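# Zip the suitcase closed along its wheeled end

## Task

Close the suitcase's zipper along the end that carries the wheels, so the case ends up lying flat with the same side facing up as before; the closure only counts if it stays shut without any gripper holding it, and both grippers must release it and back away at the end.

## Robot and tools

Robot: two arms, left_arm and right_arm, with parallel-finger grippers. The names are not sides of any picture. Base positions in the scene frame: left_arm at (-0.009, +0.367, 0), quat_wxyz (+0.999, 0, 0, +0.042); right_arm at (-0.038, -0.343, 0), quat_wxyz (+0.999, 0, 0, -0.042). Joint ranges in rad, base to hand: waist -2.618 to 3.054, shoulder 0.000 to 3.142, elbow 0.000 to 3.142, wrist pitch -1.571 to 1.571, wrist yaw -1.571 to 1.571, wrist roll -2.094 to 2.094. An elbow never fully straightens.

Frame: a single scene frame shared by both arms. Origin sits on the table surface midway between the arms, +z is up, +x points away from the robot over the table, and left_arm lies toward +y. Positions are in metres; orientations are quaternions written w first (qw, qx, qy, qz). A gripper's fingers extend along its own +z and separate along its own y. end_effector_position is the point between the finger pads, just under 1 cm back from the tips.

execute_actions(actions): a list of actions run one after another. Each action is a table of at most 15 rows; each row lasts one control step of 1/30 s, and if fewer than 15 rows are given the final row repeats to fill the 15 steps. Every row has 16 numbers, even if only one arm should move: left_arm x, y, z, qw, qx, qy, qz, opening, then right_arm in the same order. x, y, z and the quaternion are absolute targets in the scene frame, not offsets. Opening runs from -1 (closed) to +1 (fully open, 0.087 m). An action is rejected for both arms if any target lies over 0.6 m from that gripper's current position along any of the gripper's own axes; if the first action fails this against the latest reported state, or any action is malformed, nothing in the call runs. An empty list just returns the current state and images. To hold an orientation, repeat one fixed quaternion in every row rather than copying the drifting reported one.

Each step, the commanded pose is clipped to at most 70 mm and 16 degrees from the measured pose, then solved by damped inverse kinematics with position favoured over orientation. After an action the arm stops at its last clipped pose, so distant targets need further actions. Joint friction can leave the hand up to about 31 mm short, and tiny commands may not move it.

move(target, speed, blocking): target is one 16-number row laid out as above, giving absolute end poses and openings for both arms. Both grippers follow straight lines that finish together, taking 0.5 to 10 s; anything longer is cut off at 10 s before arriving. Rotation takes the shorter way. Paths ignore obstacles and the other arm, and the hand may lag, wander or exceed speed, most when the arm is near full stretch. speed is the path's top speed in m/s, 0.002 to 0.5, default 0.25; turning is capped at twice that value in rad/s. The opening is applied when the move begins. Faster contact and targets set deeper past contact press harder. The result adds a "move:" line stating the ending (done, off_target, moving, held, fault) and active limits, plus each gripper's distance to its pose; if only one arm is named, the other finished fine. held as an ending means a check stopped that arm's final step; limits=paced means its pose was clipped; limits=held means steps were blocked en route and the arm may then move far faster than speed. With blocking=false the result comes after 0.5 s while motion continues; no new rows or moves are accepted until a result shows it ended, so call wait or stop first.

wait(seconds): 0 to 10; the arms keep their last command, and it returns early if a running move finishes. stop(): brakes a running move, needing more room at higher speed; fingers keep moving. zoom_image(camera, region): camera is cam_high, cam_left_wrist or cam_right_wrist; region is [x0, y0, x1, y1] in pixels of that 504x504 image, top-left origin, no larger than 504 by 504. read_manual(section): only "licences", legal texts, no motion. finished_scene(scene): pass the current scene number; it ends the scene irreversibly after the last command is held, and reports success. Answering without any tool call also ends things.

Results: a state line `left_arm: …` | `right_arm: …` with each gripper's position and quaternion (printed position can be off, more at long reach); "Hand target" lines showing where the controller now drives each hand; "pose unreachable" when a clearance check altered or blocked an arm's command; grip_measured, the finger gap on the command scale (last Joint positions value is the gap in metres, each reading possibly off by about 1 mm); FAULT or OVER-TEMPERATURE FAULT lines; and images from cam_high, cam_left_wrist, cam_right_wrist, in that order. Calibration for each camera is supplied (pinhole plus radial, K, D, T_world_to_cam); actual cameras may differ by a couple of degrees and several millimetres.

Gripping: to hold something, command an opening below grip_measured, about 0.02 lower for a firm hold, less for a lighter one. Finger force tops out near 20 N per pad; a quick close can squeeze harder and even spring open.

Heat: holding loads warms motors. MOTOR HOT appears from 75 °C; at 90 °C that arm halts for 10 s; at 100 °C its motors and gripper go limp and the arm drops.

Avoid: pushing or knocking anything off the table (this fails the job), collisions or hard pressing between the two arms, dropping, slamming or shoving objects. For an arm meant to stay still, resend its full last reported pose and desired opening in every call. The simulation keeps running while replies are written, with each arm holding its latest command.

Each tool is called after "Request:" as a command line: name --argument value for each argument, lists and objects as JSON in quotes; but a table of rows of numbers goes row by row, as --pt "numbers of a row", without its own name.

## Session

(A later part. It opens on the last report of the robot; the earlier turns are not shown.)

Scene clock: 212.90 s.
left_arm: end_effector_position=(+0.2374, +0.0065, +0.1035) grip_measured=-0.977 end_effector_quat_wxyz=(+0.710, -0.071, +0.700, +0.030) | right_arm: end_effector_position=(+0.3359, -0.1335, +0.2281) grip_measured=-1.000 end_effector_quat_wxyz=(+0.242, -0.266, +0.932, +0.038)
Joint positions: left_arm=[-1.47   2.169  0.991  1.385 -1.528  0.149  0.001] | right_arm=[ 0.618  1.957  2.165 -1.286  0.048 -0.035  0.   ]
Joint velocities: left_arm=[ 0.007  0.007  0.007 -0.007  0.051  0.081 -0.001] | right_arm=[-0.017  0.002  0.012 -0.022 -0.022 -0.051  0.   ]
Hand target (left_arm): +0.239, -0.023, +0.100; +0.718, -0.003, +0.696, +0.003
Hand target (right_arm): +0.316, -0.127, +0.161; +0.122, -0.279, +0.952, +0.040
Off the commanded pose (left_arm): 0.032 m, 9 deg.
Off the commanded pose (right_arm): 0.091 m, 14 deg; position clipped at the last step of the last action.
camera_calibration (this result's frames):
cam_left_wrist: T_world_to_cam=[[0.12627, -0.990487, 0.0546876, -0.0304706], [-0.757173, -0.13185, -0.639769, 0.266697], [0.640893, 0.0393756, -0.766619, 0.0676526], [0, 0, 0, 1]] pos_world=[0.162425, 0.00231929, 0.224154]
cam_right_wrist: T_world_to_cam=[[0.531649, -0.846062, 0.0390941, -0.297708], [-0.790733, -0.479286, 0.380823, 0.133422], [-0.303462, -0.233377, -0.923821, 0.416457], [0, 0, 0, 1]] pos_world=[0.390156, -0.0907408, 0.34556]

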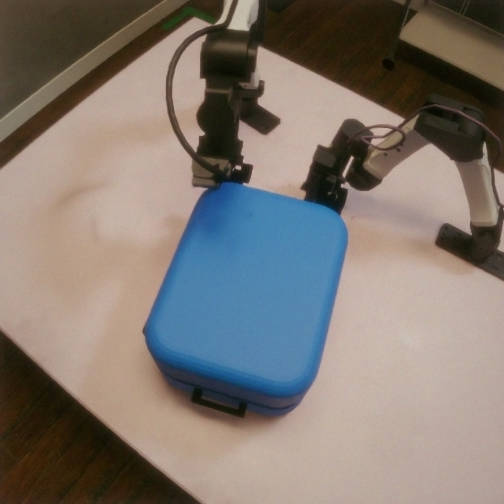

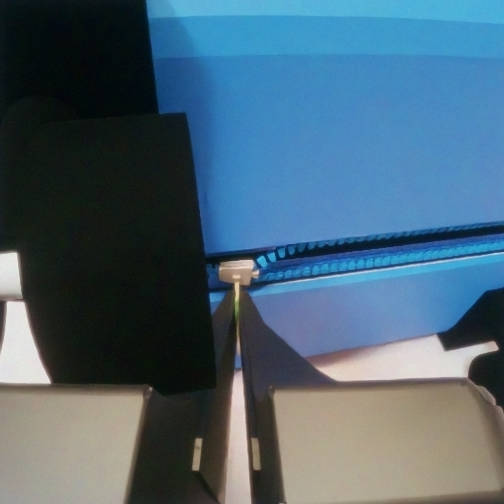

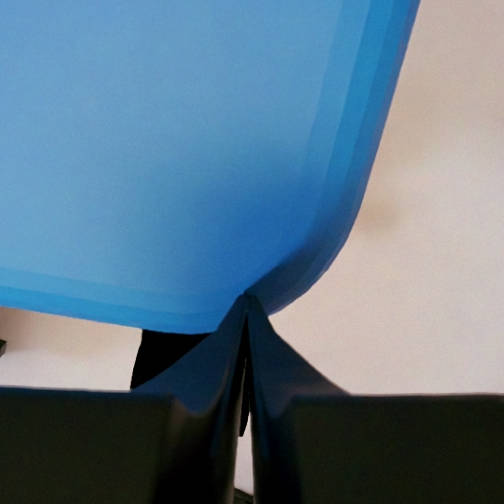

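Request:
execute_actions --actions '[[[0.23,0.04,0.10,0.71,0,0.7,0,-1,0.32,-0.11,0.16,0.12,-0.28,0.95,0.04,-1]],[[0.23,0.04,0.10,0.71,0,0.7,0,-1,0.32,-0.11,0.16,0.12,-0.28,0.95,0.04,-1]],[[0.235,0.01,0.10,0.71,0,0.7,0,-1,0.31,-0.09,0.165,0.12,-0.28,0.95,0.04,-1]],[[0.24,-0.015,0.10,0.71,0,0.7,0,-1,0.31,-0.09,0.165,0.12,-0.28,0.95,0.04,-1]],[[0.245,-0.035,0.10,0.71,0,0.7,0,-1,0.31,-0.09,0.165,0.12,-0.28,0.95,0.04,-1]],[[0.25,-0.05,0.10,0.71,0,0.7,0,-1,0.31,-0.09,0.165,0.12,-0.28,0.95,0.04,-1]],[[0.25,-0.05,0.10,0.71,0,0.7,0,-1,0.31,-0.09,0.165,0.12,-0.28,0.95,0.04,-1]]]'

Scene clock: 220.93 s.
left_arm: end_effector_position=(+0.2432, -0.0091, +0.1035) grip_measured=-0.973 end_effector_quat_wxyz=(+0.706, -0.075, +0.702, +0.053) | right_arm: end_effector_position=(+0.3475, -0.1382, +0.2305) grip_measured=-1.000 end_effector_quat_wxyz=(+0.251, -0.243, +0.936, -0.045)
Joint positions: left_arm=[-1.463  2.26   1.121  1.481 -1.56   0.31   0.001] | right_arm=[ 0.668  2.046  2.301 -1.365  0.241  0.018  0.   ]
Joint velocities: left_arm=[-0.022  0.022  0.017  0.037 -0.037  0.007  0.   ] | right_arm=[-0.012 -0.012  0.002  0.037  0.051 -0.022  0.   ]
Hand target (left_arm): +0.244, -0.046, +0.101; +0.725, -0.006, +0.689, +0.007
Hand target (right_arm): +0.309, -0.100, +0.177; +0.141, -0.270, +0.952, +0.022
Off the commanded pose (left_arm): 0.042 m, 11 deg.
Off the commanded pose (right_arm): 0.090 m, 18 deg; position and orientation clipped at the last step of the last action.
camera_calibration (this result's frames):
cam_left_wrist: T_world_to_cam=[[0.164995, -0.985889, 0.0282635, -0.053261], [-0.757807, -0.145061, -0.63615, 0.268792], [0.631273, 0.0835431, -0.771048, 0.0677736], [0, 0, 0, 1]] pos_world=[0.169696, -0.0191803, 0.224754]
cam_right_wrist: T_world_to_cam=[[0.451213, -0.872769, 0.186227, -0.317552], [-0.848859, -0.355343, 0.391369, 0.174286], [-0.2754, -0.334672, -0.901193, 0.39215], [0, 0, 0, 1]] pos_world=[0.399226, -0.0839771, 0.34433]

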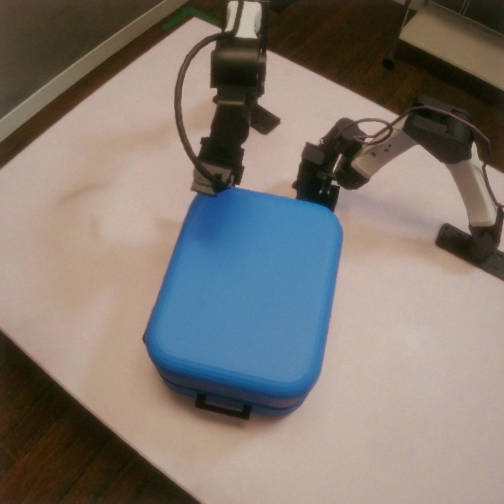

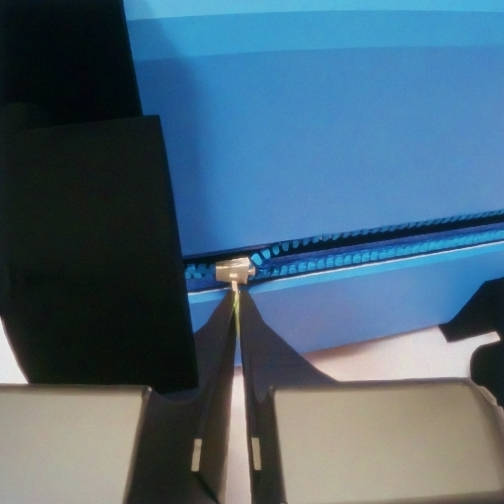

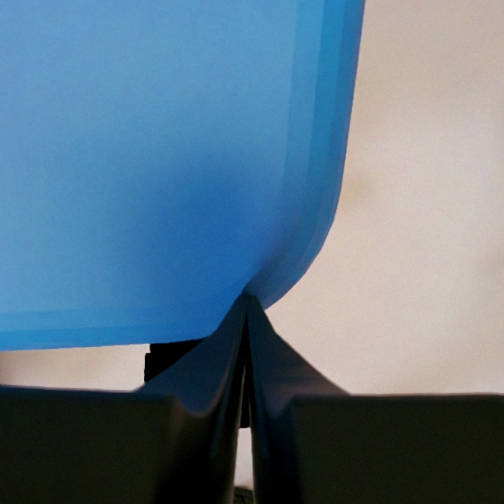

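Request:
move --target '[0.243,-0.009,0.10,0.71,0,0.7,0,-1,0.4,-0.11,0.33,0.5,-0.2,0.83,0.13,-1]' --speed 0.2

Request:
move --target '[0.243,-0.009,0.10,0.71,0,0.7,0,-1,0.58,-0.01,0.37,0.793,-0.144,0.556,0.205,-1]' --speed 0.2

Request:
move --target '[0.243,-0.009,0.10,0.71,0,0.7,0,-1,0.58,-0.01,0.27,0.793,-0.144,0.556,0.205,-1]' --speed 0.04

Request:
execute_actions --actions '[[[0.25,-0.03,0.10,0.71,0,0.7,0,-1,0.58,-0.01,0.27,0.793,-0.144,0.556,0.205,-1]],[[0.257,-0.045,0.10,0.71,0,0.7,0,-1,0.58,-0.01,0.27,0.793,-0.144,0.556,0.205,-1]],[[0.264,-0.06,0.10,0.71,0,0.7,0,-1,0.58,-0.01,0.27,0.793,-0.144,0.556,0.205,-1]]]'

Scene clock: 233.67 s.
left_arm: end_effector_position=(+0.2429, -0.0042, +0.1035) grip_measured=-0.979 end_effector_quat_wxyz=(+0.716, -0.008, +0.698, +0.027) | right_arm: end_effector_position=(+0.3991, -0.1081, +0.3292) grip_measured=-1.000 end_effector_quat_wxyz=(+0.499, -0.200, +0.835, +0.121)
Joint positions: left_arm=[-1.46   2.168  0.982  1.368 -1.422  0.205  0.001] | right_arm=[ 0.585  1.758  1.974 -0.708  0.024  0.016  0.   ]
Joint velocities: left_arm=[-0.007 -0.032 -0.007 -0.051  0.037 -0.139  0.001] | right_arm=[-0.002 -0.002  0.007 -0.051  0.051 -0.051  0.   ]
Hand target (left_arm): +0.242, -0.009, +0.099; +0.716, -0.001, +0.698, +0.002
Hand target (right_arm): +0.398, -0.110, +0.331; +0.502, -0.195, +0.833, +0.127
Off the commanded pose (left_arm): 0.006 m, 3 deg.
Off the commanded pose (right_arm): 0.002 m, 1 deg.
move: off_target (left_arm)
camera_calibration (this result's frames):
cam_left_wrist: T_world_to_cam=[[0.0337899, -0.999009, -0.028963, -0.0106729], [-0.757238, -0.00667776, -0.653104, 0.271438], [0.652264, 0.0440003, -0.756714, 0.0608117], [0, 0, 0, 1]] pos_world=[0.166239, -0.0115255, 0.222985]
cam_right_wrist: T_world_to_cam=[[0.478044, -0.8783, -0.00799166, -0.280293], [-0.862172, -0.46749, -0.195225, 0.376493], [0.16773, 0.100216, -0.980726, 0.401742], [0, 0, 0, 1]] pos_world=[0.39121, -0.110435, 0.465259]

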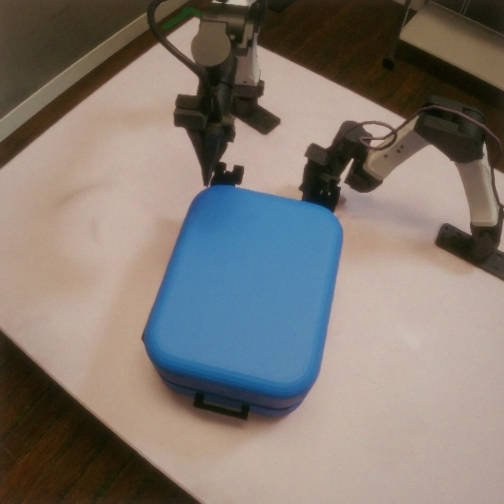

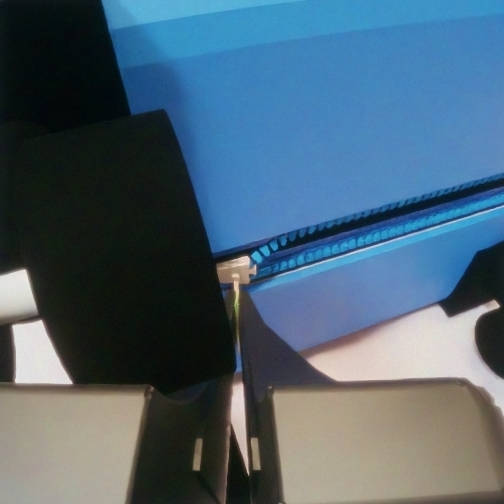

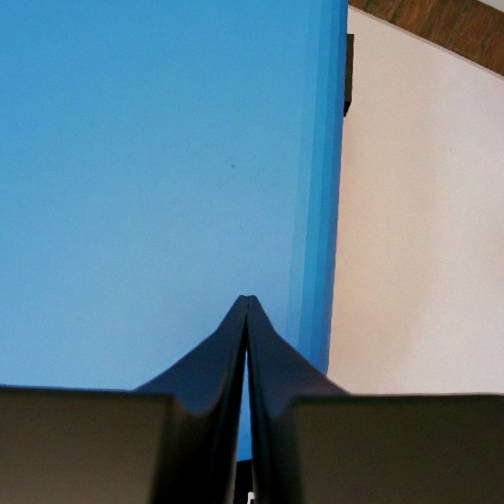

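Scene clock: 236.53 s.
left_arm: end_effector_position=(+0.2428, -0.0042, +0.1034) grip_measured=-0.980 end_effector_quat_wxyz=(+0.715, -0.010, +0.699, +0.026) | right_arm: end_effector_position=(+0.5751, -0.0109, +0.3671) grip_measured=-1.000 end_effector_quat_wxyz=(+0.788, -0.132, +0.567, +0.202)
Joint positions: left_arm=[-1.46   2.161  0.982  1.337 -1.425  0.178  0.001] | right_arm=[0.585 2.298 2.119 0.507 0.019 0.016 0.   ]
Joint velocities: left_arm=[ 0.002 -0.007 -0.007 -0.022  0.007  0.007 -0.   ] | right_arm=[-0.002  0.017  0.007  0.007 -0.066 -0.022  0.   ]
Hand target (left_arm): +0.242, -0.009, +0.100; +0.715, -0.001, +0.699, +0.002
Hand target (right_arm): +0.576, -0.009, +0.372; +0.793, -0.136, +0.558, +0.204
Off the commanded pose (left_arm): 0.006 m, 3 deg.
Off the commanded pose (right_arm): 0.006 m, 2 deg.
move: off_target (left_arm)
camera_calibration (this result's frames):
cam_left_wrist: T_world_to_cam=[[0.035665, -0.999027, -0.0259269, -0.011391], [-0.759646, -0.0102436, -0.650256, 0.27152], [0.649358, 0.0428867, -0.759272, 0.0617382], [0, 0, 0, 1]] pos_world=[0.166575, -0.0112464, 0.223138]
cam_right_wrist: T_world_to_cam=[[0.487453, -0.873133, -0.00524901, -0.285199], [-0.461337, -0.252442, -0.850554, 0.593421], [0.741322, 0.417026, -0.525862, -0.0937927], [0, 0, 0, 1]] pos_world=[0.482319, -0.060098, 0.453918]

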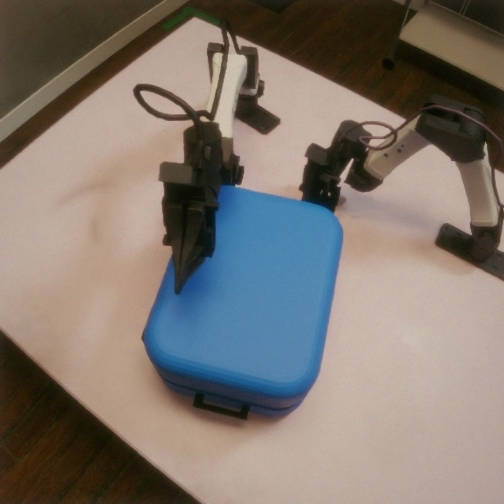

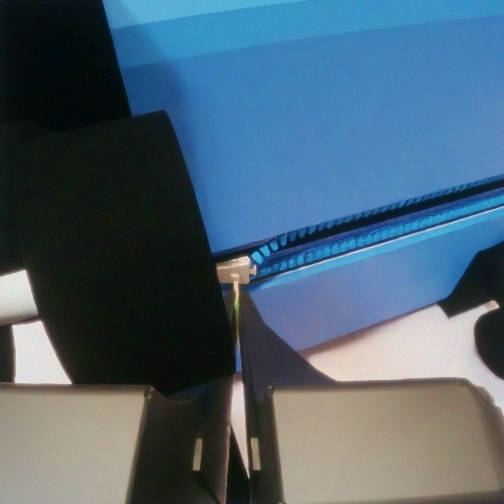

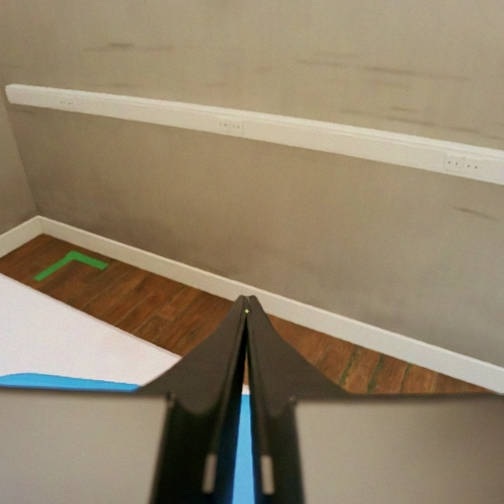

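Scene clock: 239.33 s.
left_arm: end_effector_position=(+0.2427, -0.0037, +0.1034) grip_measured=-0.980 end_effector_quat_wxyz=(+0.715, -0.013, +0.699, +0.026) | right_arm: end_effector_position=(+0.5719, -0.0080, +0.3187) grip_measured=-1.000 end_effector_quat_wxyz=(+0.812, -0.133, +0.527, +0.215)
Joint positions: left_arm=[-1.46   2.16   0.982  1.337 -1.428  0.175  0.001] | right_arm=[ 0.585  2.339  1.903  0.857 -0.005  0.014  0.   ]
Joint velocities: left_arm=[ 0.017 -0.007  0.012  0.022 -0.037  0.037 -0.001] | right_arm=[ 0.002 -0.017 -0.007 -0.051 -0.007  0.037  0.   ]
Hand target (left_arm): +0.242, -0.009, +0.100; +0.715, -0.001, +0.699, +0.001
Hand target (right_arm): +0.580, -0.010, +0.271; +0.793, -0.144, +0.556, +0.205
Off the commanded pose (left_arm): 0.006 m, 3 deg.
Off the commanded pose (right_arm): 0.049 m, 4 deg.
move: off_target (left_arm, right_arm)
camera_calibration (this result's frames):
cam_left_wrist: T_world_to_cam=[[0.0393367, -0.999, -0.0212669, -0.012274], [-0.759752, -0.0160784, -0.650014, 0.271518], [0.649022, 0.041727, -0.759624, 0.0619232], [0, 0, 0, 1]] pos_world=[0.16658, -0.01048, 0.223268]
cam_right_wrist: T_world_to_cam=[[0.50619, -0.862392, 0.00719299, -0.295897], [-0.379715, -0.230351, -0.895966, 0.519497], [0.774331, 0.450798, -0.444064, -0.162762], [0, 0, 0, 1]] pos_world=[0.473073, -0.0621401, 0.395303]

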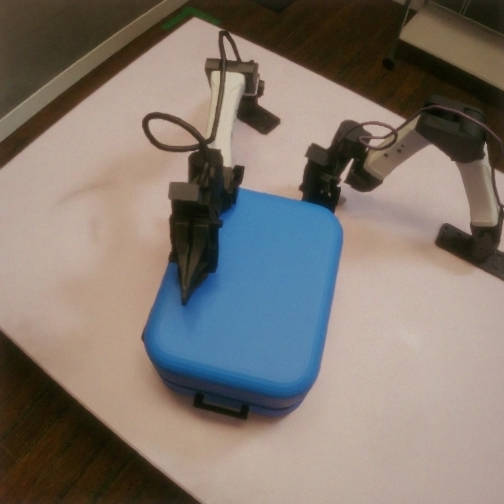

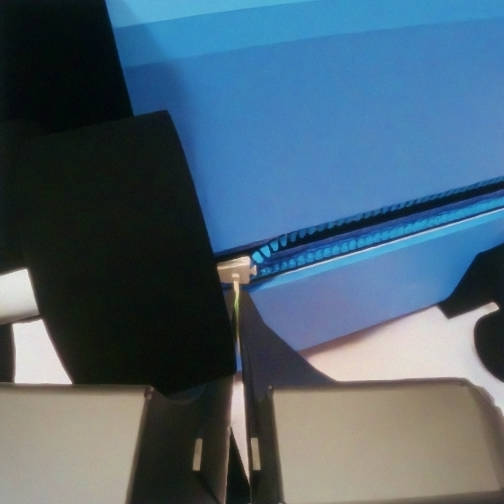

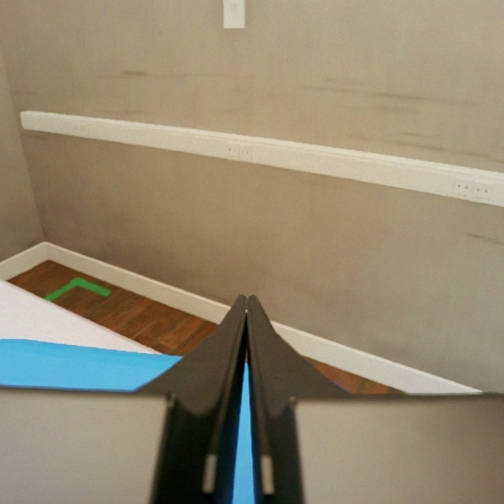

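Scene clock: 240.83 s.
left_arm: end_effector_position=(+0.2523, -0.0275, +0.1038) grip_measured=-0.978 end_effector_quat_wxyz=(+0.710, -0.062, +0.700, +0.045) | right_arm: end_effector_position=(+0.5783, -0.0199, +0.3190) grip_measured=-1.000 end_effector_quat_wxyz=(+0.814, -0.129, +0.527, +0.207)
Joint positions: left_arm=[-1.451  2.267  1.183  1.297 -1.516  0.188  0.001] | right_arm=[ 0.565  2.339  1.903  0.858 -0.008  0.012  0.   ]
Joint velocities: left_arm=[ 0.012 -0.012  0.017  0.022  0.007 -0.081  0.   ] | right_arm=[ 0.022 -0.022  0.027 -0.037 -0.037  0.022  0.   ]
Hand target (left_arm): +0.259, -0.057, +0.100; +0.720, -0.003, +0.694, +0.004
Hand target (right_arm): +0.580, -0.010, +0.271; +0.793, -0.145, +0.556, +0.205
Off the commanded pose (left_arm): 0.035 m, 9 deg.
Off the commanded pose (right_arm): 0.050 m, 4 deg.
camera_calibration (this result's frames):
cam_left_wrist: T_world_to_cam=[[0.134178, -0.99071, 0.022123, -0.0646726], [-0.757495, -0.116935, -0.642283, 0.274475], [0.638904, 0.0694224, -0.766148, 0.0609315], [0, 0, 0, 1]] pos_world=[0.177662, -0.0362061, 0.224404]
cam_right_wrist: T_world_to_cam=[[0.490679, -0.871279, 0.0103751, -0.301646], [-0.381546, -0.22555, -0.896409, 0.52069], [0.783363, 0.435891, -0.443106, -0.167976], [0, 0, 0, 1]] pos_world=[0.478264, -0.0721577, 0.39545]

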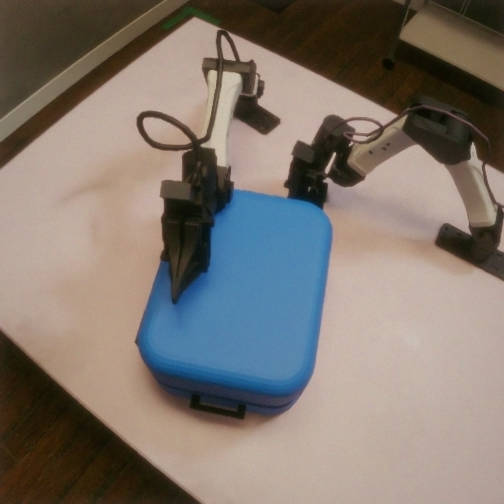

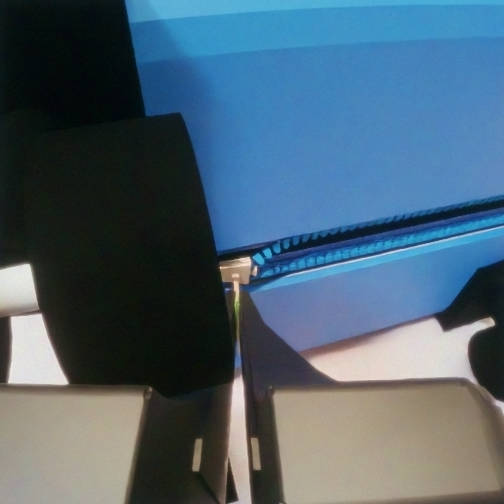

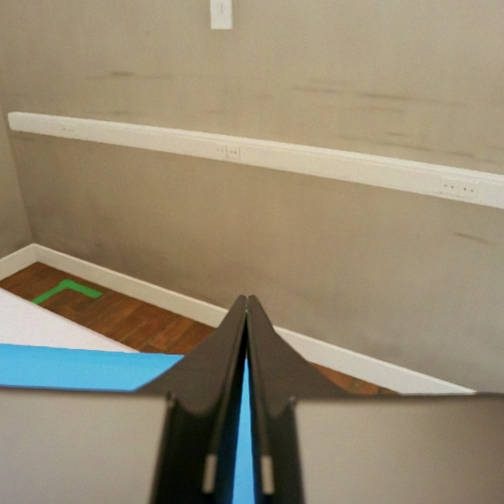

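Request:
execute_actions --actions '[[[0.252,-0.027,0.10,0.75,0,0.66,0,-1,0.58,-0.01,0.26,0.793,-0.144,0.556,0.205,-1]],[[0.252,-0.027,0.10,0.79,0,0.61,0,-1,0.58,-0.01,0.26,0.793,-0.144,0.556,0.205,-1]],[[0.252,-0.027,0.10,0.79,0,0.61,0,-1,0.58,-0.01,0.26,0.793,-0.144,0.556,0.205,-1]],[[0.26,-0.045,0.10,0.79,0,0.61,0,-1,0.58,-0.01,0.26,0.793,-0.144,0.556,0.205,-1]],[[0.268,-0.06,0.10,0.79,0,0.61,0,-1,0.58,-0.01,0.26,0.793,-0.144,0.556,0.205,-1]],[[0.275,-0.075,0.10,0.79,0,0.61,0,-1,0.58,-0.01,0.26,0.793,-0.144,0.556,0.205,-1]]]'

Scene clock: 249.10 s.
left_arm: end_effector_position=(+0.2641, -0.0516, +0.1038) grip_measured=-0.977 end_effector_quat_wxyz=(+0.734, -0.026, +0.679, +0.016) | right_arm: end_effector_position=(+0.5803, -0.0286, +0.3243) grip_measured=-1.000 end_effector_quat_wxyz=(+0.822, -0.124, +0.517, +0.203)
Joint positions: left_arm=[-1.437  2.389  1.267  1.578 -1.396  0.433  0.001] | right_arm=[ 0.552  2.338  1.898  0.888 -0.01   0.011  0.   ]
Joint velocities: left_arm=[-0.002  0.007  0.002 -0.007  0.022  0.022 -0.   ] | right_arm=[ 0.002  0.007  0.002  0.037 -0.022  0.007  0.   ]
Hand target (left_arm): +0.272, -0.073, +0.100; +0.750, +0.014, +0.661, -0.015
Hand target (right_arm): +0.580, -0.010, +0.262; +0.793, -0.145, +0.556, +0.205
Off the commanded pose (left_arm): 0.026 m, 11 deg.
Off the commanded pose (right_arm): 0.067 m, 6 deg.
joint sent to its limit (left arm) — the command would take joint 4 (wrist pitch) past its upper limit, so that joint was sent only as far as its limit.
camera_calibration (this result's frames):
cam_left_wrist: T_world_to_cam=[[0.0433513, -0.998976, 0.0129765, -0.0655531], [-0.721829, -0.040299, -0.690897, 0.280152], [0.690712, 0.0205845, -0.722837, 0.0344335], [0, 0, 0, 1]] pos_world=[0.18128, -0.0549049, 0.219297]
cam_right_wrist: T_world_to_cam=[[0.480601, -0.876845, 0.0128922, -0.305375], [-0.362797, -0.212191, -0.907388, 0.51742], [0.798374, 0.431414, -0.420096, -0.179714], [0, 0, 0, 1]] pos_world=[0.477961, -0.0804432, 0.397941]

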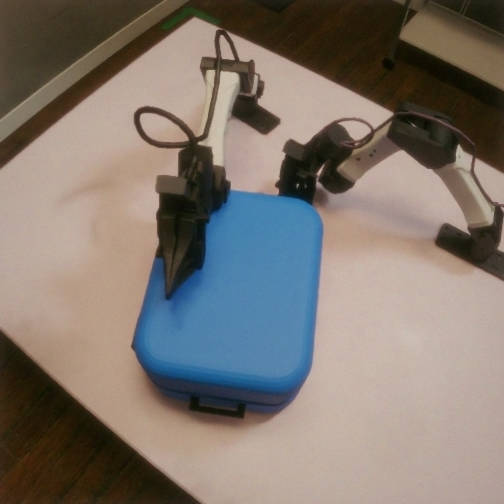

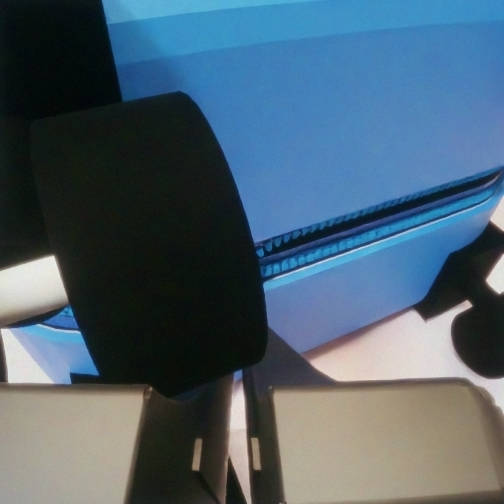

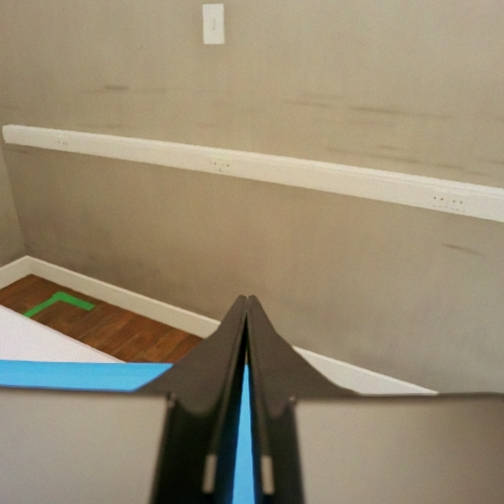

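Request:
move --target '[0.264,-0.05,0.10,0.73,0,0.68,0,-0.6,0.5,-0.06,0.40,0.793,-0.144,0.556,0.205,-1]'

Request:
move --target '[0.15,0.0,0.10,0.7,0.1,0.7,-0.1,-0.6,0.3,-0.25,0.38,0.664,-0.242,0.664,0.242,-0.4]'

Request:
move --target '[0.2,0.15,0.32,0.46,0.33,0.8,-0.19,1,0.15,-0.2,0.2,0.664,-0.242,0.664,0.242,-0.4]'

Request:
move --target '[0.42,-0.05,0.29,0.46,0.33,0.8,-0.19,1,0.19,-0.115,0.105,0.664,-0.242,0.664,0.242,-0.4]'

Request:
move --target '[0.42,-0.05,0.17,0.46,0.33,0.8,-0.19,1,0.25,-0.066,0.103,0.664,-0.242,0.664,0.242,-0.4]' --speed 0.05

Scene clock: 257.93 s.
left_arm: end_effector_position=(+0.2608, -0.0567, +0.0962) grip_measured=-0.600 end_effector_quat_wxyz=(+0.733, +0.013, +0.680, +0.002) | right_arm: end_effector_position=(+0.4989, -0.0678, +0.4164) grip_measured=-1.000 end_effector_quat_wxyz=(+0.805, -0.135, +0.542, +0.203)
Joint positions: left_arm=[-1.442  2.353  1.206  1.461 -1.329  0.326  0.017] | right_arm=[ 0.551  1.895  1.643  0.638 -0.024  0.011  0.   ]
Joint velocities: left_arm=[ 0.017 -0.007  0.007 -0.022 -0.095  0.007 -0.001] | right_arm=[-0.007 -0.012 -0.012 -0.051  0.081  0.007  0.   ]
Hand target (left_arm): +0.264, -0.050, +0.100; +0.732, -0.000, +0.681, +0.000
Hand target (right_arm): +0.500, -0.061, +0.399; +0.793, -0.145, +0.556, +0.205
Off the commanded pose (left_arm): 0.008 m, 2 deg.
Off the commanded pose (right_arm): 0.018 m, 2 deg.
move: off_target (right_arm)
camera_calibration (this result's frames):
cam_left_wrist: T_world_to_cam=[[-0.030911, -0.999194, -0.0255931, -0.0473518], [-0.724442, 0.040038, -0.688172, 0.277336], [0.688642, -0.00273135, -0.725096, 0.0307008], [0, 0, 0, 1]] pos_world=[0.178308, -0.0583338, 0.211904]
cam_right_wrist: T_world_to_cam=[[0.491033, -0.870998, 0.0157569, -0.307807], [-0.407721, -0.245766, -0.879411, 0.571567], [0.769838, 0.425396, -0.475803, -0.0221729], [0, 0, 0, 1]] pos_world=[0.401253, -0.118196, 0.496942]

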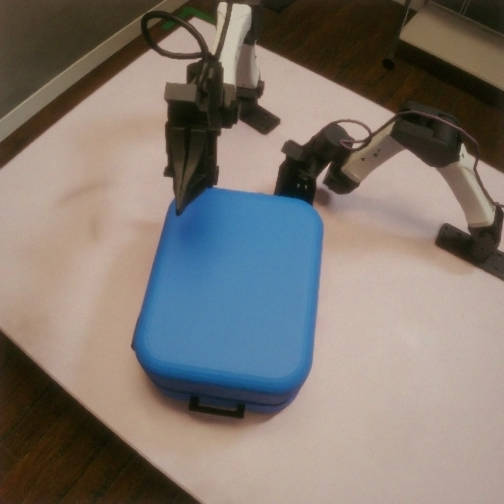

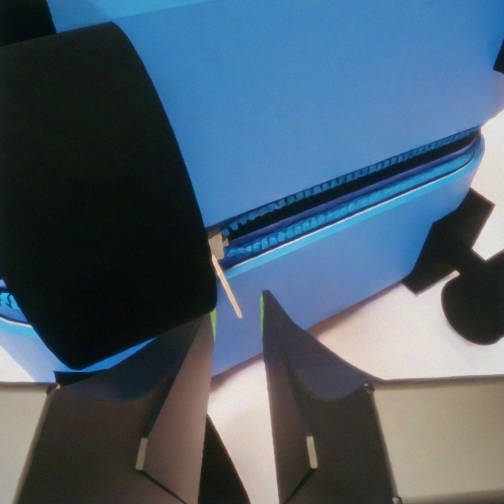

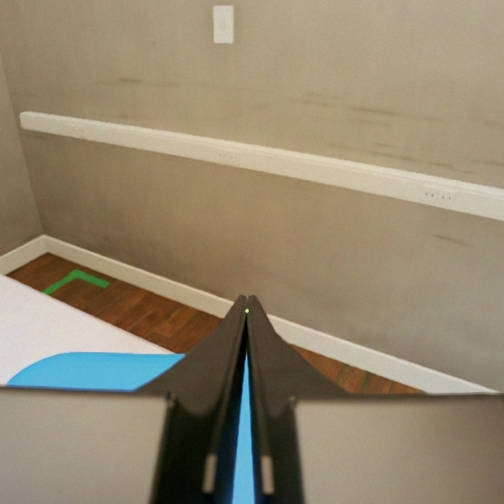

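Scene clock: 259.83 s.
left_arm: end_effector_position=(+0.1522, -0.0017, +0.0978) grip_measured=-0.600 end_effector_quat_wxyz=(+0.701, +0.102, +0.699, -0.096) | right_arm: end_effector_position=(+0.3061, -0.2492, +0.3798) grip_measured=-0.400 end_effector_quat_wxyz=(+0.668, -0.246, +0.661, +0.238)
Joint positions: left_arm=[-1.679  1.962  0.675  1.29  -1.313  0.011  0.017] | right_arm=[-0.006  1.076  1.135 -0.052 -0.789 -0.01   0.026]
Joint velocities: left_arm=[-0.032 -0.007 -0.012  0.051 -0.007 -0.022 -0.   ] | right_arm=[ 0.007 -0.012  0.002 -0.037 -0.007  0.022 -0.   ]
Hand target (left_arm): +0.151, +0.001, +0.100; +0.700, +0.100, +0.700, -0.100
Hand target (right_arm): +0.305, -0.251, +0.377; +0.665, -0.249, +0.663, +0.238
Off the commanded pose (left_arm): 0.004 m, 1 deg.
Off the commanded pose (right_arm): 0.006 m, 1 deg.
move: done
camera_calibration (this result's frames):
cam_left_wrist: T_world_to_cam=[[-0.293034, -0.956034, -0.0114251, 0.0428268], [-0.737537, 0.233634, -0.633604, 0.194512], [0.608416, -0.177241, -0.773573, 0.123505], [0, 0, 0, 1]] pos_world=[0.080867, 0.0173893, 0.219273]
cam_right_wrist: T_world_to_cam=[[0.662758, -0.748469, 0.0233581, -0.395487], [-0.566062, -0.521172, -0.638713, 0.304586], [0.49023, 0.41009, -0.769091, 0.379278], [0, 0, 0, 1]] pos_world=[0.248593, -0.292806, 0.49548]

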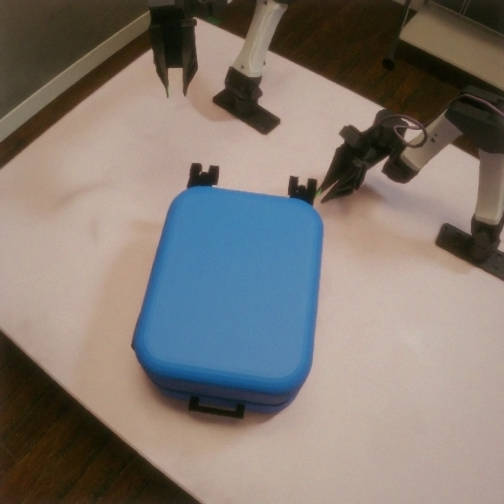

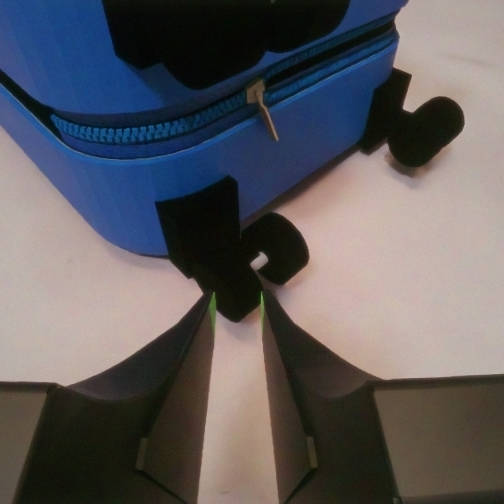

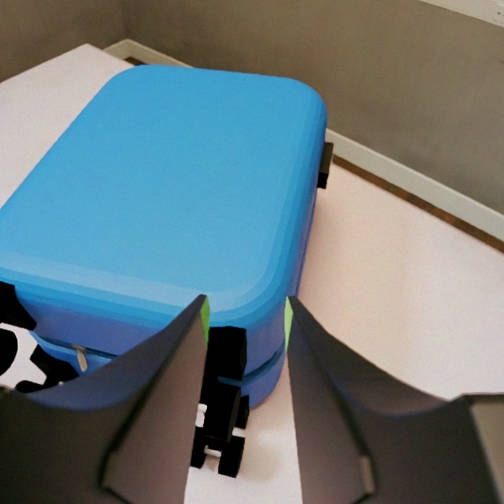

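Scene clock: 262.13 s.
left_arm: end_effector_position=(+0.1998, +0.1479, +0.3146) grip_measured=+1.000 end_effector_quat_wxyz=(+0.457, +0.325, +0.806, -0.191) | right_arm: end_effector_position=(+0.1523, -0.2018, +0.2068) grip_measured=-0.400 end_effector_quat_wxyz=(+0.670, -0.243, +0.658, +0.245)
Joint positions: left_arm=[-0.915  1.075  1.385 -0.845 -0.043 -0.039  0.087] | right_arm=[ 0.538  0.106  0.286 -0.163 -0.25   0.001  0.026]
Joint velocities: left_arm=[-0.007 -0.007 -0.002 -0.037  0.007 -0.037  0.   ] | right_arm=[-0.007 -0.012 -0.002 -0.022  0.051 -0.007 -0.001]
Hand target (left_arm): +0.202, +0.147, +0.319; +0.458, +0.328, +0.803, -0.192
Hand target (right_arm): +0.152, -0.202, +0.200; +0.665, -0.239, +0.664, +0.246
Off the commanded pose (left_arm): 0.006 m, 1 deg.
Off the commanded pose (right_arm): 0.007 m, 1 deg.
move: done
camera_calibration (this result's frames):
cam_left_wrist: T_world_to_cam=[[-0.709237, -0.70477, 0.0167854, 0.239465], [-0.698611, 0.699448, -0.150715, 0.103487], [0.0944786, -0.118619, -0.988435, 0.450327], [0, 0, 0, 1]] pos_world=[0.199588, 0.149801, 0.456696]
cam_right_wrist: T_world_to_cam=[[0.66655, -0.745365, 0.0119369, -0.251629], [-0.562686, -0.513562, -0.647795, 0.134599], [0.488974, 0.425071, -0.761721, 0.303827], [0, 0, 0, 1]] pos_world=[0.0948969, -0.247579, 0.321627]

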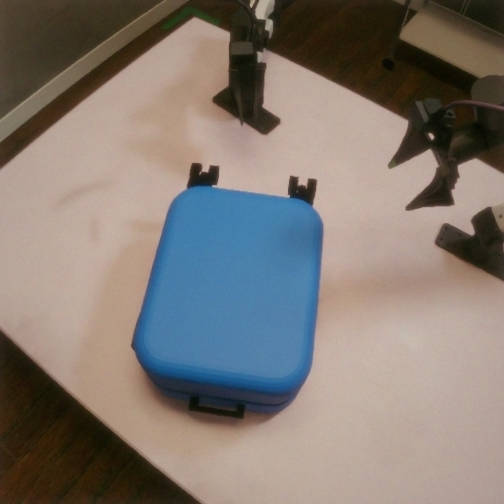

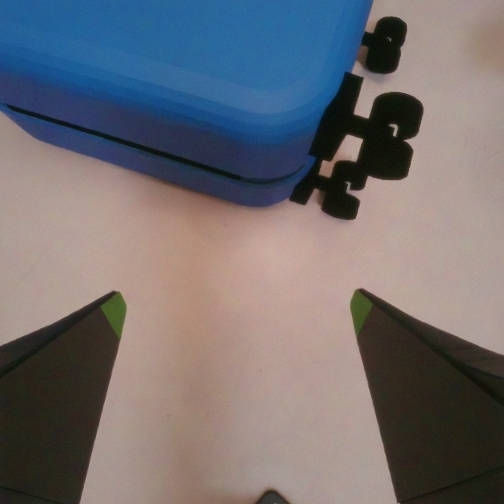

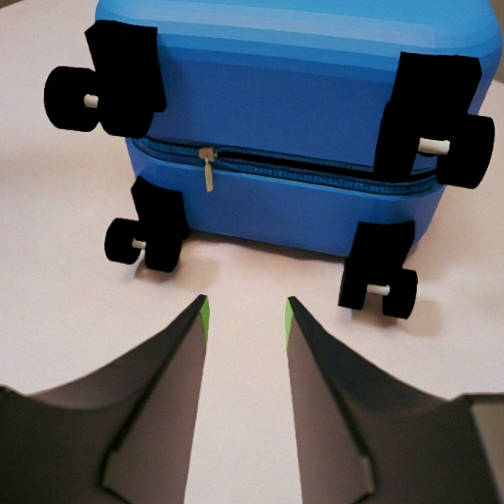

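Scene clock: 264.50 s.
left_arm: end_effector_position=(+0.4138, -0.0520, +0.2922) grip_measured=+1.000 end_effector_quat_wxyz=(+0.463, +0.326, +0.802, -0.191) | right_arm: end_effector_position=(+0.1911, -0.1127, +0.1158) grip_measured=-0.400 end_effector_quat_wxyz=(+0.669, -0.235, +0.659, +0.251)
Joint positions: left_arm=[-0.867  2.251  2.57  -0.841 -0.003 -0.007  0.087] | right_arm=[0.971 1.263 0.019 1.264 0.185 0.013 0.026]
Joint velocities: left_arm=[-0.017 -0.002 -0.007  0.022  0.007  0.081  0.   ] | right_arm=[-0.002 -0.002  0.007  0.022  0.007 -0.037  0.   ]
Hand target (left_arm): +0.418, -0.052, +0.289; +0.461, +0.330, +0.801, -0.191
Hand target (right_arm): +0.188, -0.116, +0.107; +0.663, -0.240, +0.665, +0.245
Off the commanded pose (left_arm): 0.007 m, 1 deg.
Off the commanded pose (right_arm): 0.011 m, 2 deg.
move: off_target (right_arm)
camera_calibration (this result's frames):
cam_left_wrist: T_world_to_cam=[[-0.711309, -0.702815, 0.00951153, 0.253756], [-0.694476, 0.700654, -0.163669, 0.391511], [0.108365, -0.123025, -0.986469, 0.377706], [0, 0, 0, 1]] pos_world=[0.411464, -0.0495031, 0.43426]
cam_right_wrist: T_world_to_cam=[[0.664796, -0.746982, -0.00805874, -0.207541], [-0.570353, -0.500574, -0.651248, 0.146664], [0.482436, 0.437543, -0.758822, 0.179968], [0, 0, 0, 1]] pos_world=[0.1348, -0.160357, 0.230406]

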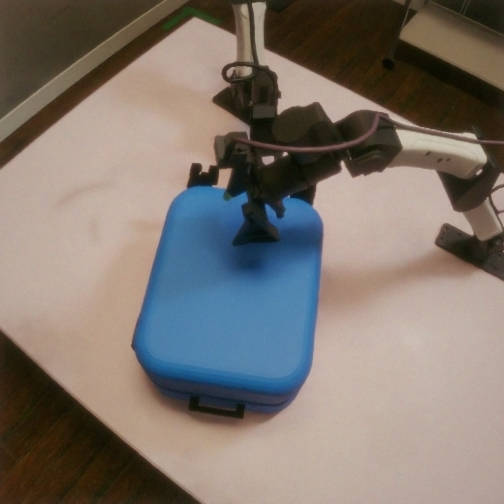

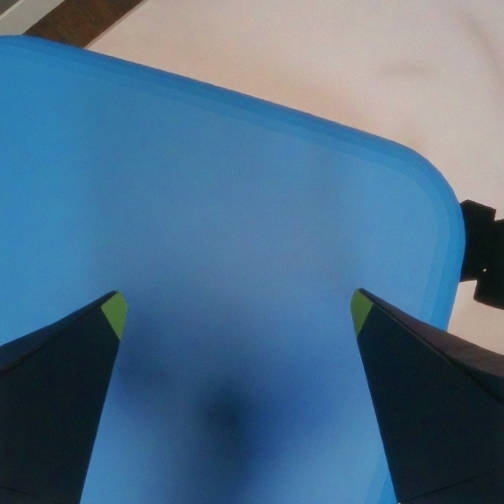

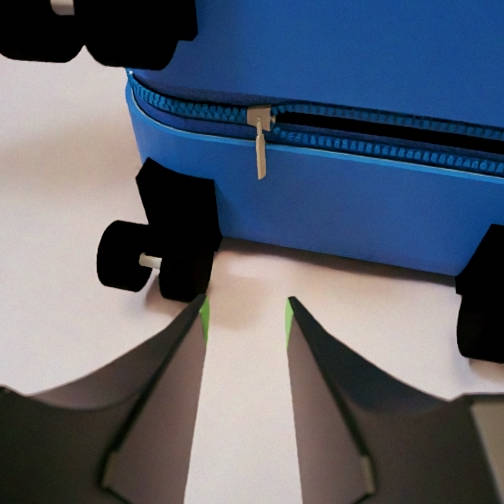

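Scene clock: 267.20 s.
left_arm: end_effector_position=(+0.4223, -0.0599, +0.2291) grip_measured=+1.000 end_effector_quat_wxyz=(+0.517, +0.315, +0.766, -0.216) | right_arm: end_effector_position=(+0.2434, -0.0687, +0.0992) grip_measured=-0.400 end_effector_quat_wxyz=(+0.658, -0.242, +0.671, +0.241)
Joint positions: left_arm=[-0.864  2.039  1.845 -0.188  0.006 -0.004  0.087] | right_arm=[0.917 1.659 0.262 1.378 0.135 0.007 0.026]
Joint velocities: left_arm=[ 0.012 -0.002 -0.027  0.066 -0.051 -0.066  0.   ] | right_arm=[ 0.002 -0.002 -0.002  0.007 -0.037 -0.037 -0.001]
Hand target (left_arm): +0.418, -0.048, +0.172; +0.461, +0.330, +0.801, -0.191
Hand target (right_arm): +0.249, -0.065, +0.104; +0.664, -0.243, +0.664, +0.242
Off the commanded pose (left_arm): 0.060 m, 8 deg.
Off the commanded pose (right_arm): 0.008 m, 1 deg.
move: off_target (left_arm)
camera_calibration (this result's frames):
cam_left_wrist: T_world_to_cam=[[-0.716537, -0.697497, 0.00852402, 0.25766], [-0.667358, 0.681917, -0.299371, 0.411206], [0.202998, -0.220199, -0.954099, 0.260415], [0, 0, 0, 1]] pos_world=[0.406181, -0.0433481, 0.369369]
cam_right_wrist: T_world_to_cam=[[0.661898, -0.749584, 0.00371672, -0.21017], [-0.58594, -0.520477, -0.62111, 0.187146], [0.467509, 0.408934, -0.783715, 0.127064], [0, 0, 0, 1]] pos_world=[0.189364, -0.112095, 0.216602]

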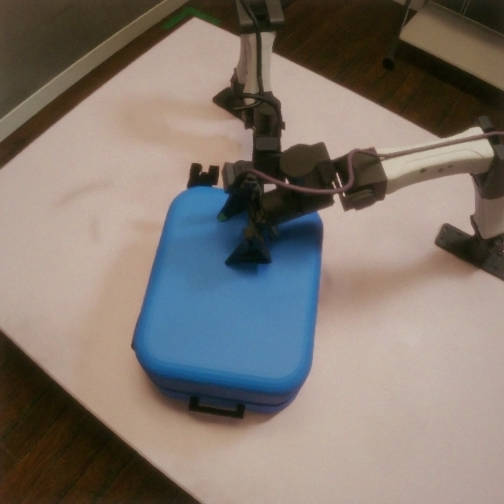

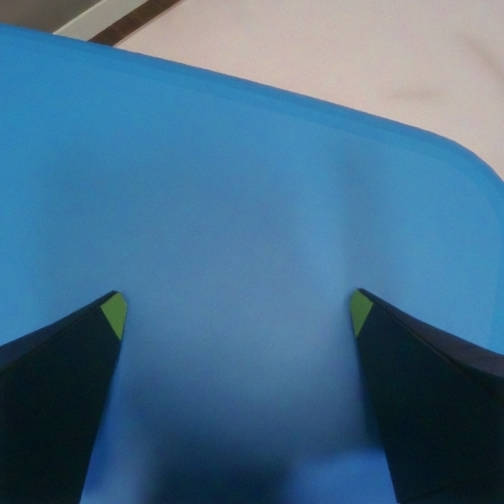

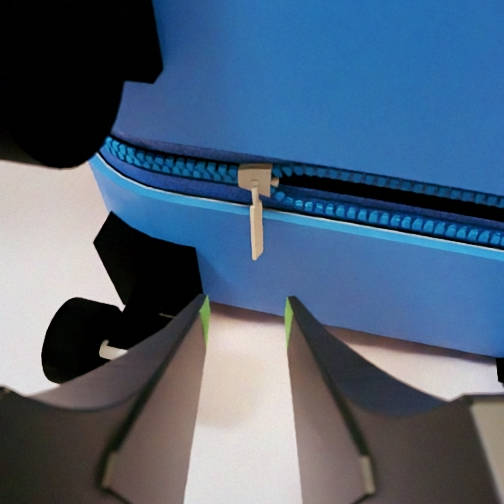

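Request:
execute_actions --actions '[[[0.42,-0.05,0.16,0.46,0.33,0.8,-0.19,1,0.265,-0.056,0.108,0.664,-0.242,0.664,0.242,-0.4]],[[0.42,-0.05,0.16,0.46,0.33,0.8,-0.19,1,0.278,-0.046,0.108,0.664,-0.242,0.664,0.242,-0.4]],[[0.42,-0.05,0.16,0.46,0.33,0.8,-0.19,1,0.278,-0.046,0.108,0.664,-0.242,0.664,0.242,-0.4]],[[0.42,-0.05,0.16,0.46,0.33,0.8,-0.19,1,0.278,-0.046,0.108,0.664,-0.242,0.664,0.242,-0.8]],[[0.42,-0.05,0.16,0.46,0.33,0.8,-0.19,1,0.278,-0.046,0.108,0.664,-0.242,0.664,0.242,-1]],[[0.42,-0.05,0.16,0.46,0.33,0.8,-0.19,1,0.275,-0.07,0.112,0.664,-0.242,0.664,0.242,-1]],[[0.42,-0.05,0.16,0.46,0.33,0.8,-0.19,1,0.283,-0.09,0.115,0.664,-0.242,0.664,0.242,-1]],[[0.42,-0.05,0.16,0.46,0.33,0.8,-0.19,1,0.29,-0.105,0.115,0.664,-0.242,0.664,0.242,-1]],[[0.42,-0.05,0.16,0.46,0.33,0.8,-0.19,1,0.297,-0.12,0.115,0.664,-0.242,0.664,0.242,-1]]]'

Scene clock: 277.40 s.
left_arm: end_effector_position=(+0.4253, -0.0652, +0.2298) grip_measured=+1.000 end_effector_quat_wxyz=(+0.529, +0.318, +0.753, -0.228) | right_arm: end_effector_position=(+0.2908, -0.1020, +0.1095) grip_measured=-0.988 end_effector_quat_wxyz=(+0.647, -0.265, +0.664, +0.266)
Joint positions: left_arm=[-0.86   2.042  1.819 -0.12   0.028  0.003  0.087] | right_arm=[ 0.614  1.642  0.34   1.279 -0.241  0.005  0.001]
Joint velocities: left_arm=[ 0.007 -0.007 -0.007 -0.022  0.037  0.051  0.   ] | right_arm=[-0.012 -0.012  0.012  0.007  0.051  0.007 -0.   ]
Hand target (left_arm): +0.419, -0.049, +0.164; +0.461, +0.330, +0.801, -0.191
Hand target (right_arm): +0.297, -0.119, +0.115; +0.664, -0.243, +0.665, +0.242
Off the commanded pose (left_arm): 0.072 m, 11 deg.
Off the commanded pose (right_arm): 0.020 m, 4 deg.
camera_calibration (this result's frames):
cam_left_wrist: T_world_to_cam=[[-0.730669, -0.682663, 0.00969625, 0.262821], [-0.64537, 0.68598, -0.336048, 0.416322], [0.222756, -0.251797, -0.941795, 0.246003], [0, 0, 0, 1]] pos_world=[0.405918, -0.0442271, 0.36904]
cam_right_wrist: T_world_to_cam=[[0.71468, -0.699446, -0.00277612, -0.276033], [-0.550771, -0.560312, -0.618628, 0.189362], [0.431142, 0.44365, -0.785679, 0.140871], [0, 0, 0, 1]] pos_world=[0.240835, -0.149466, 0.227057]

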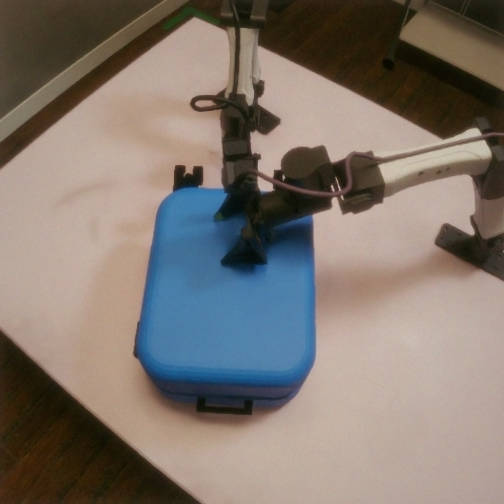

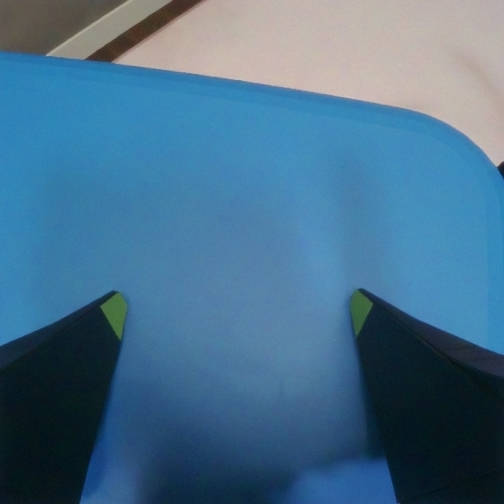

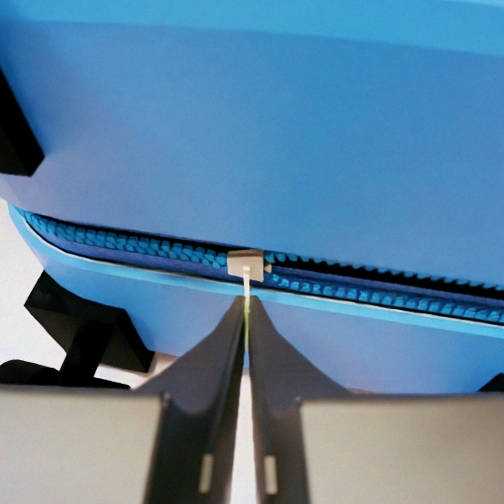

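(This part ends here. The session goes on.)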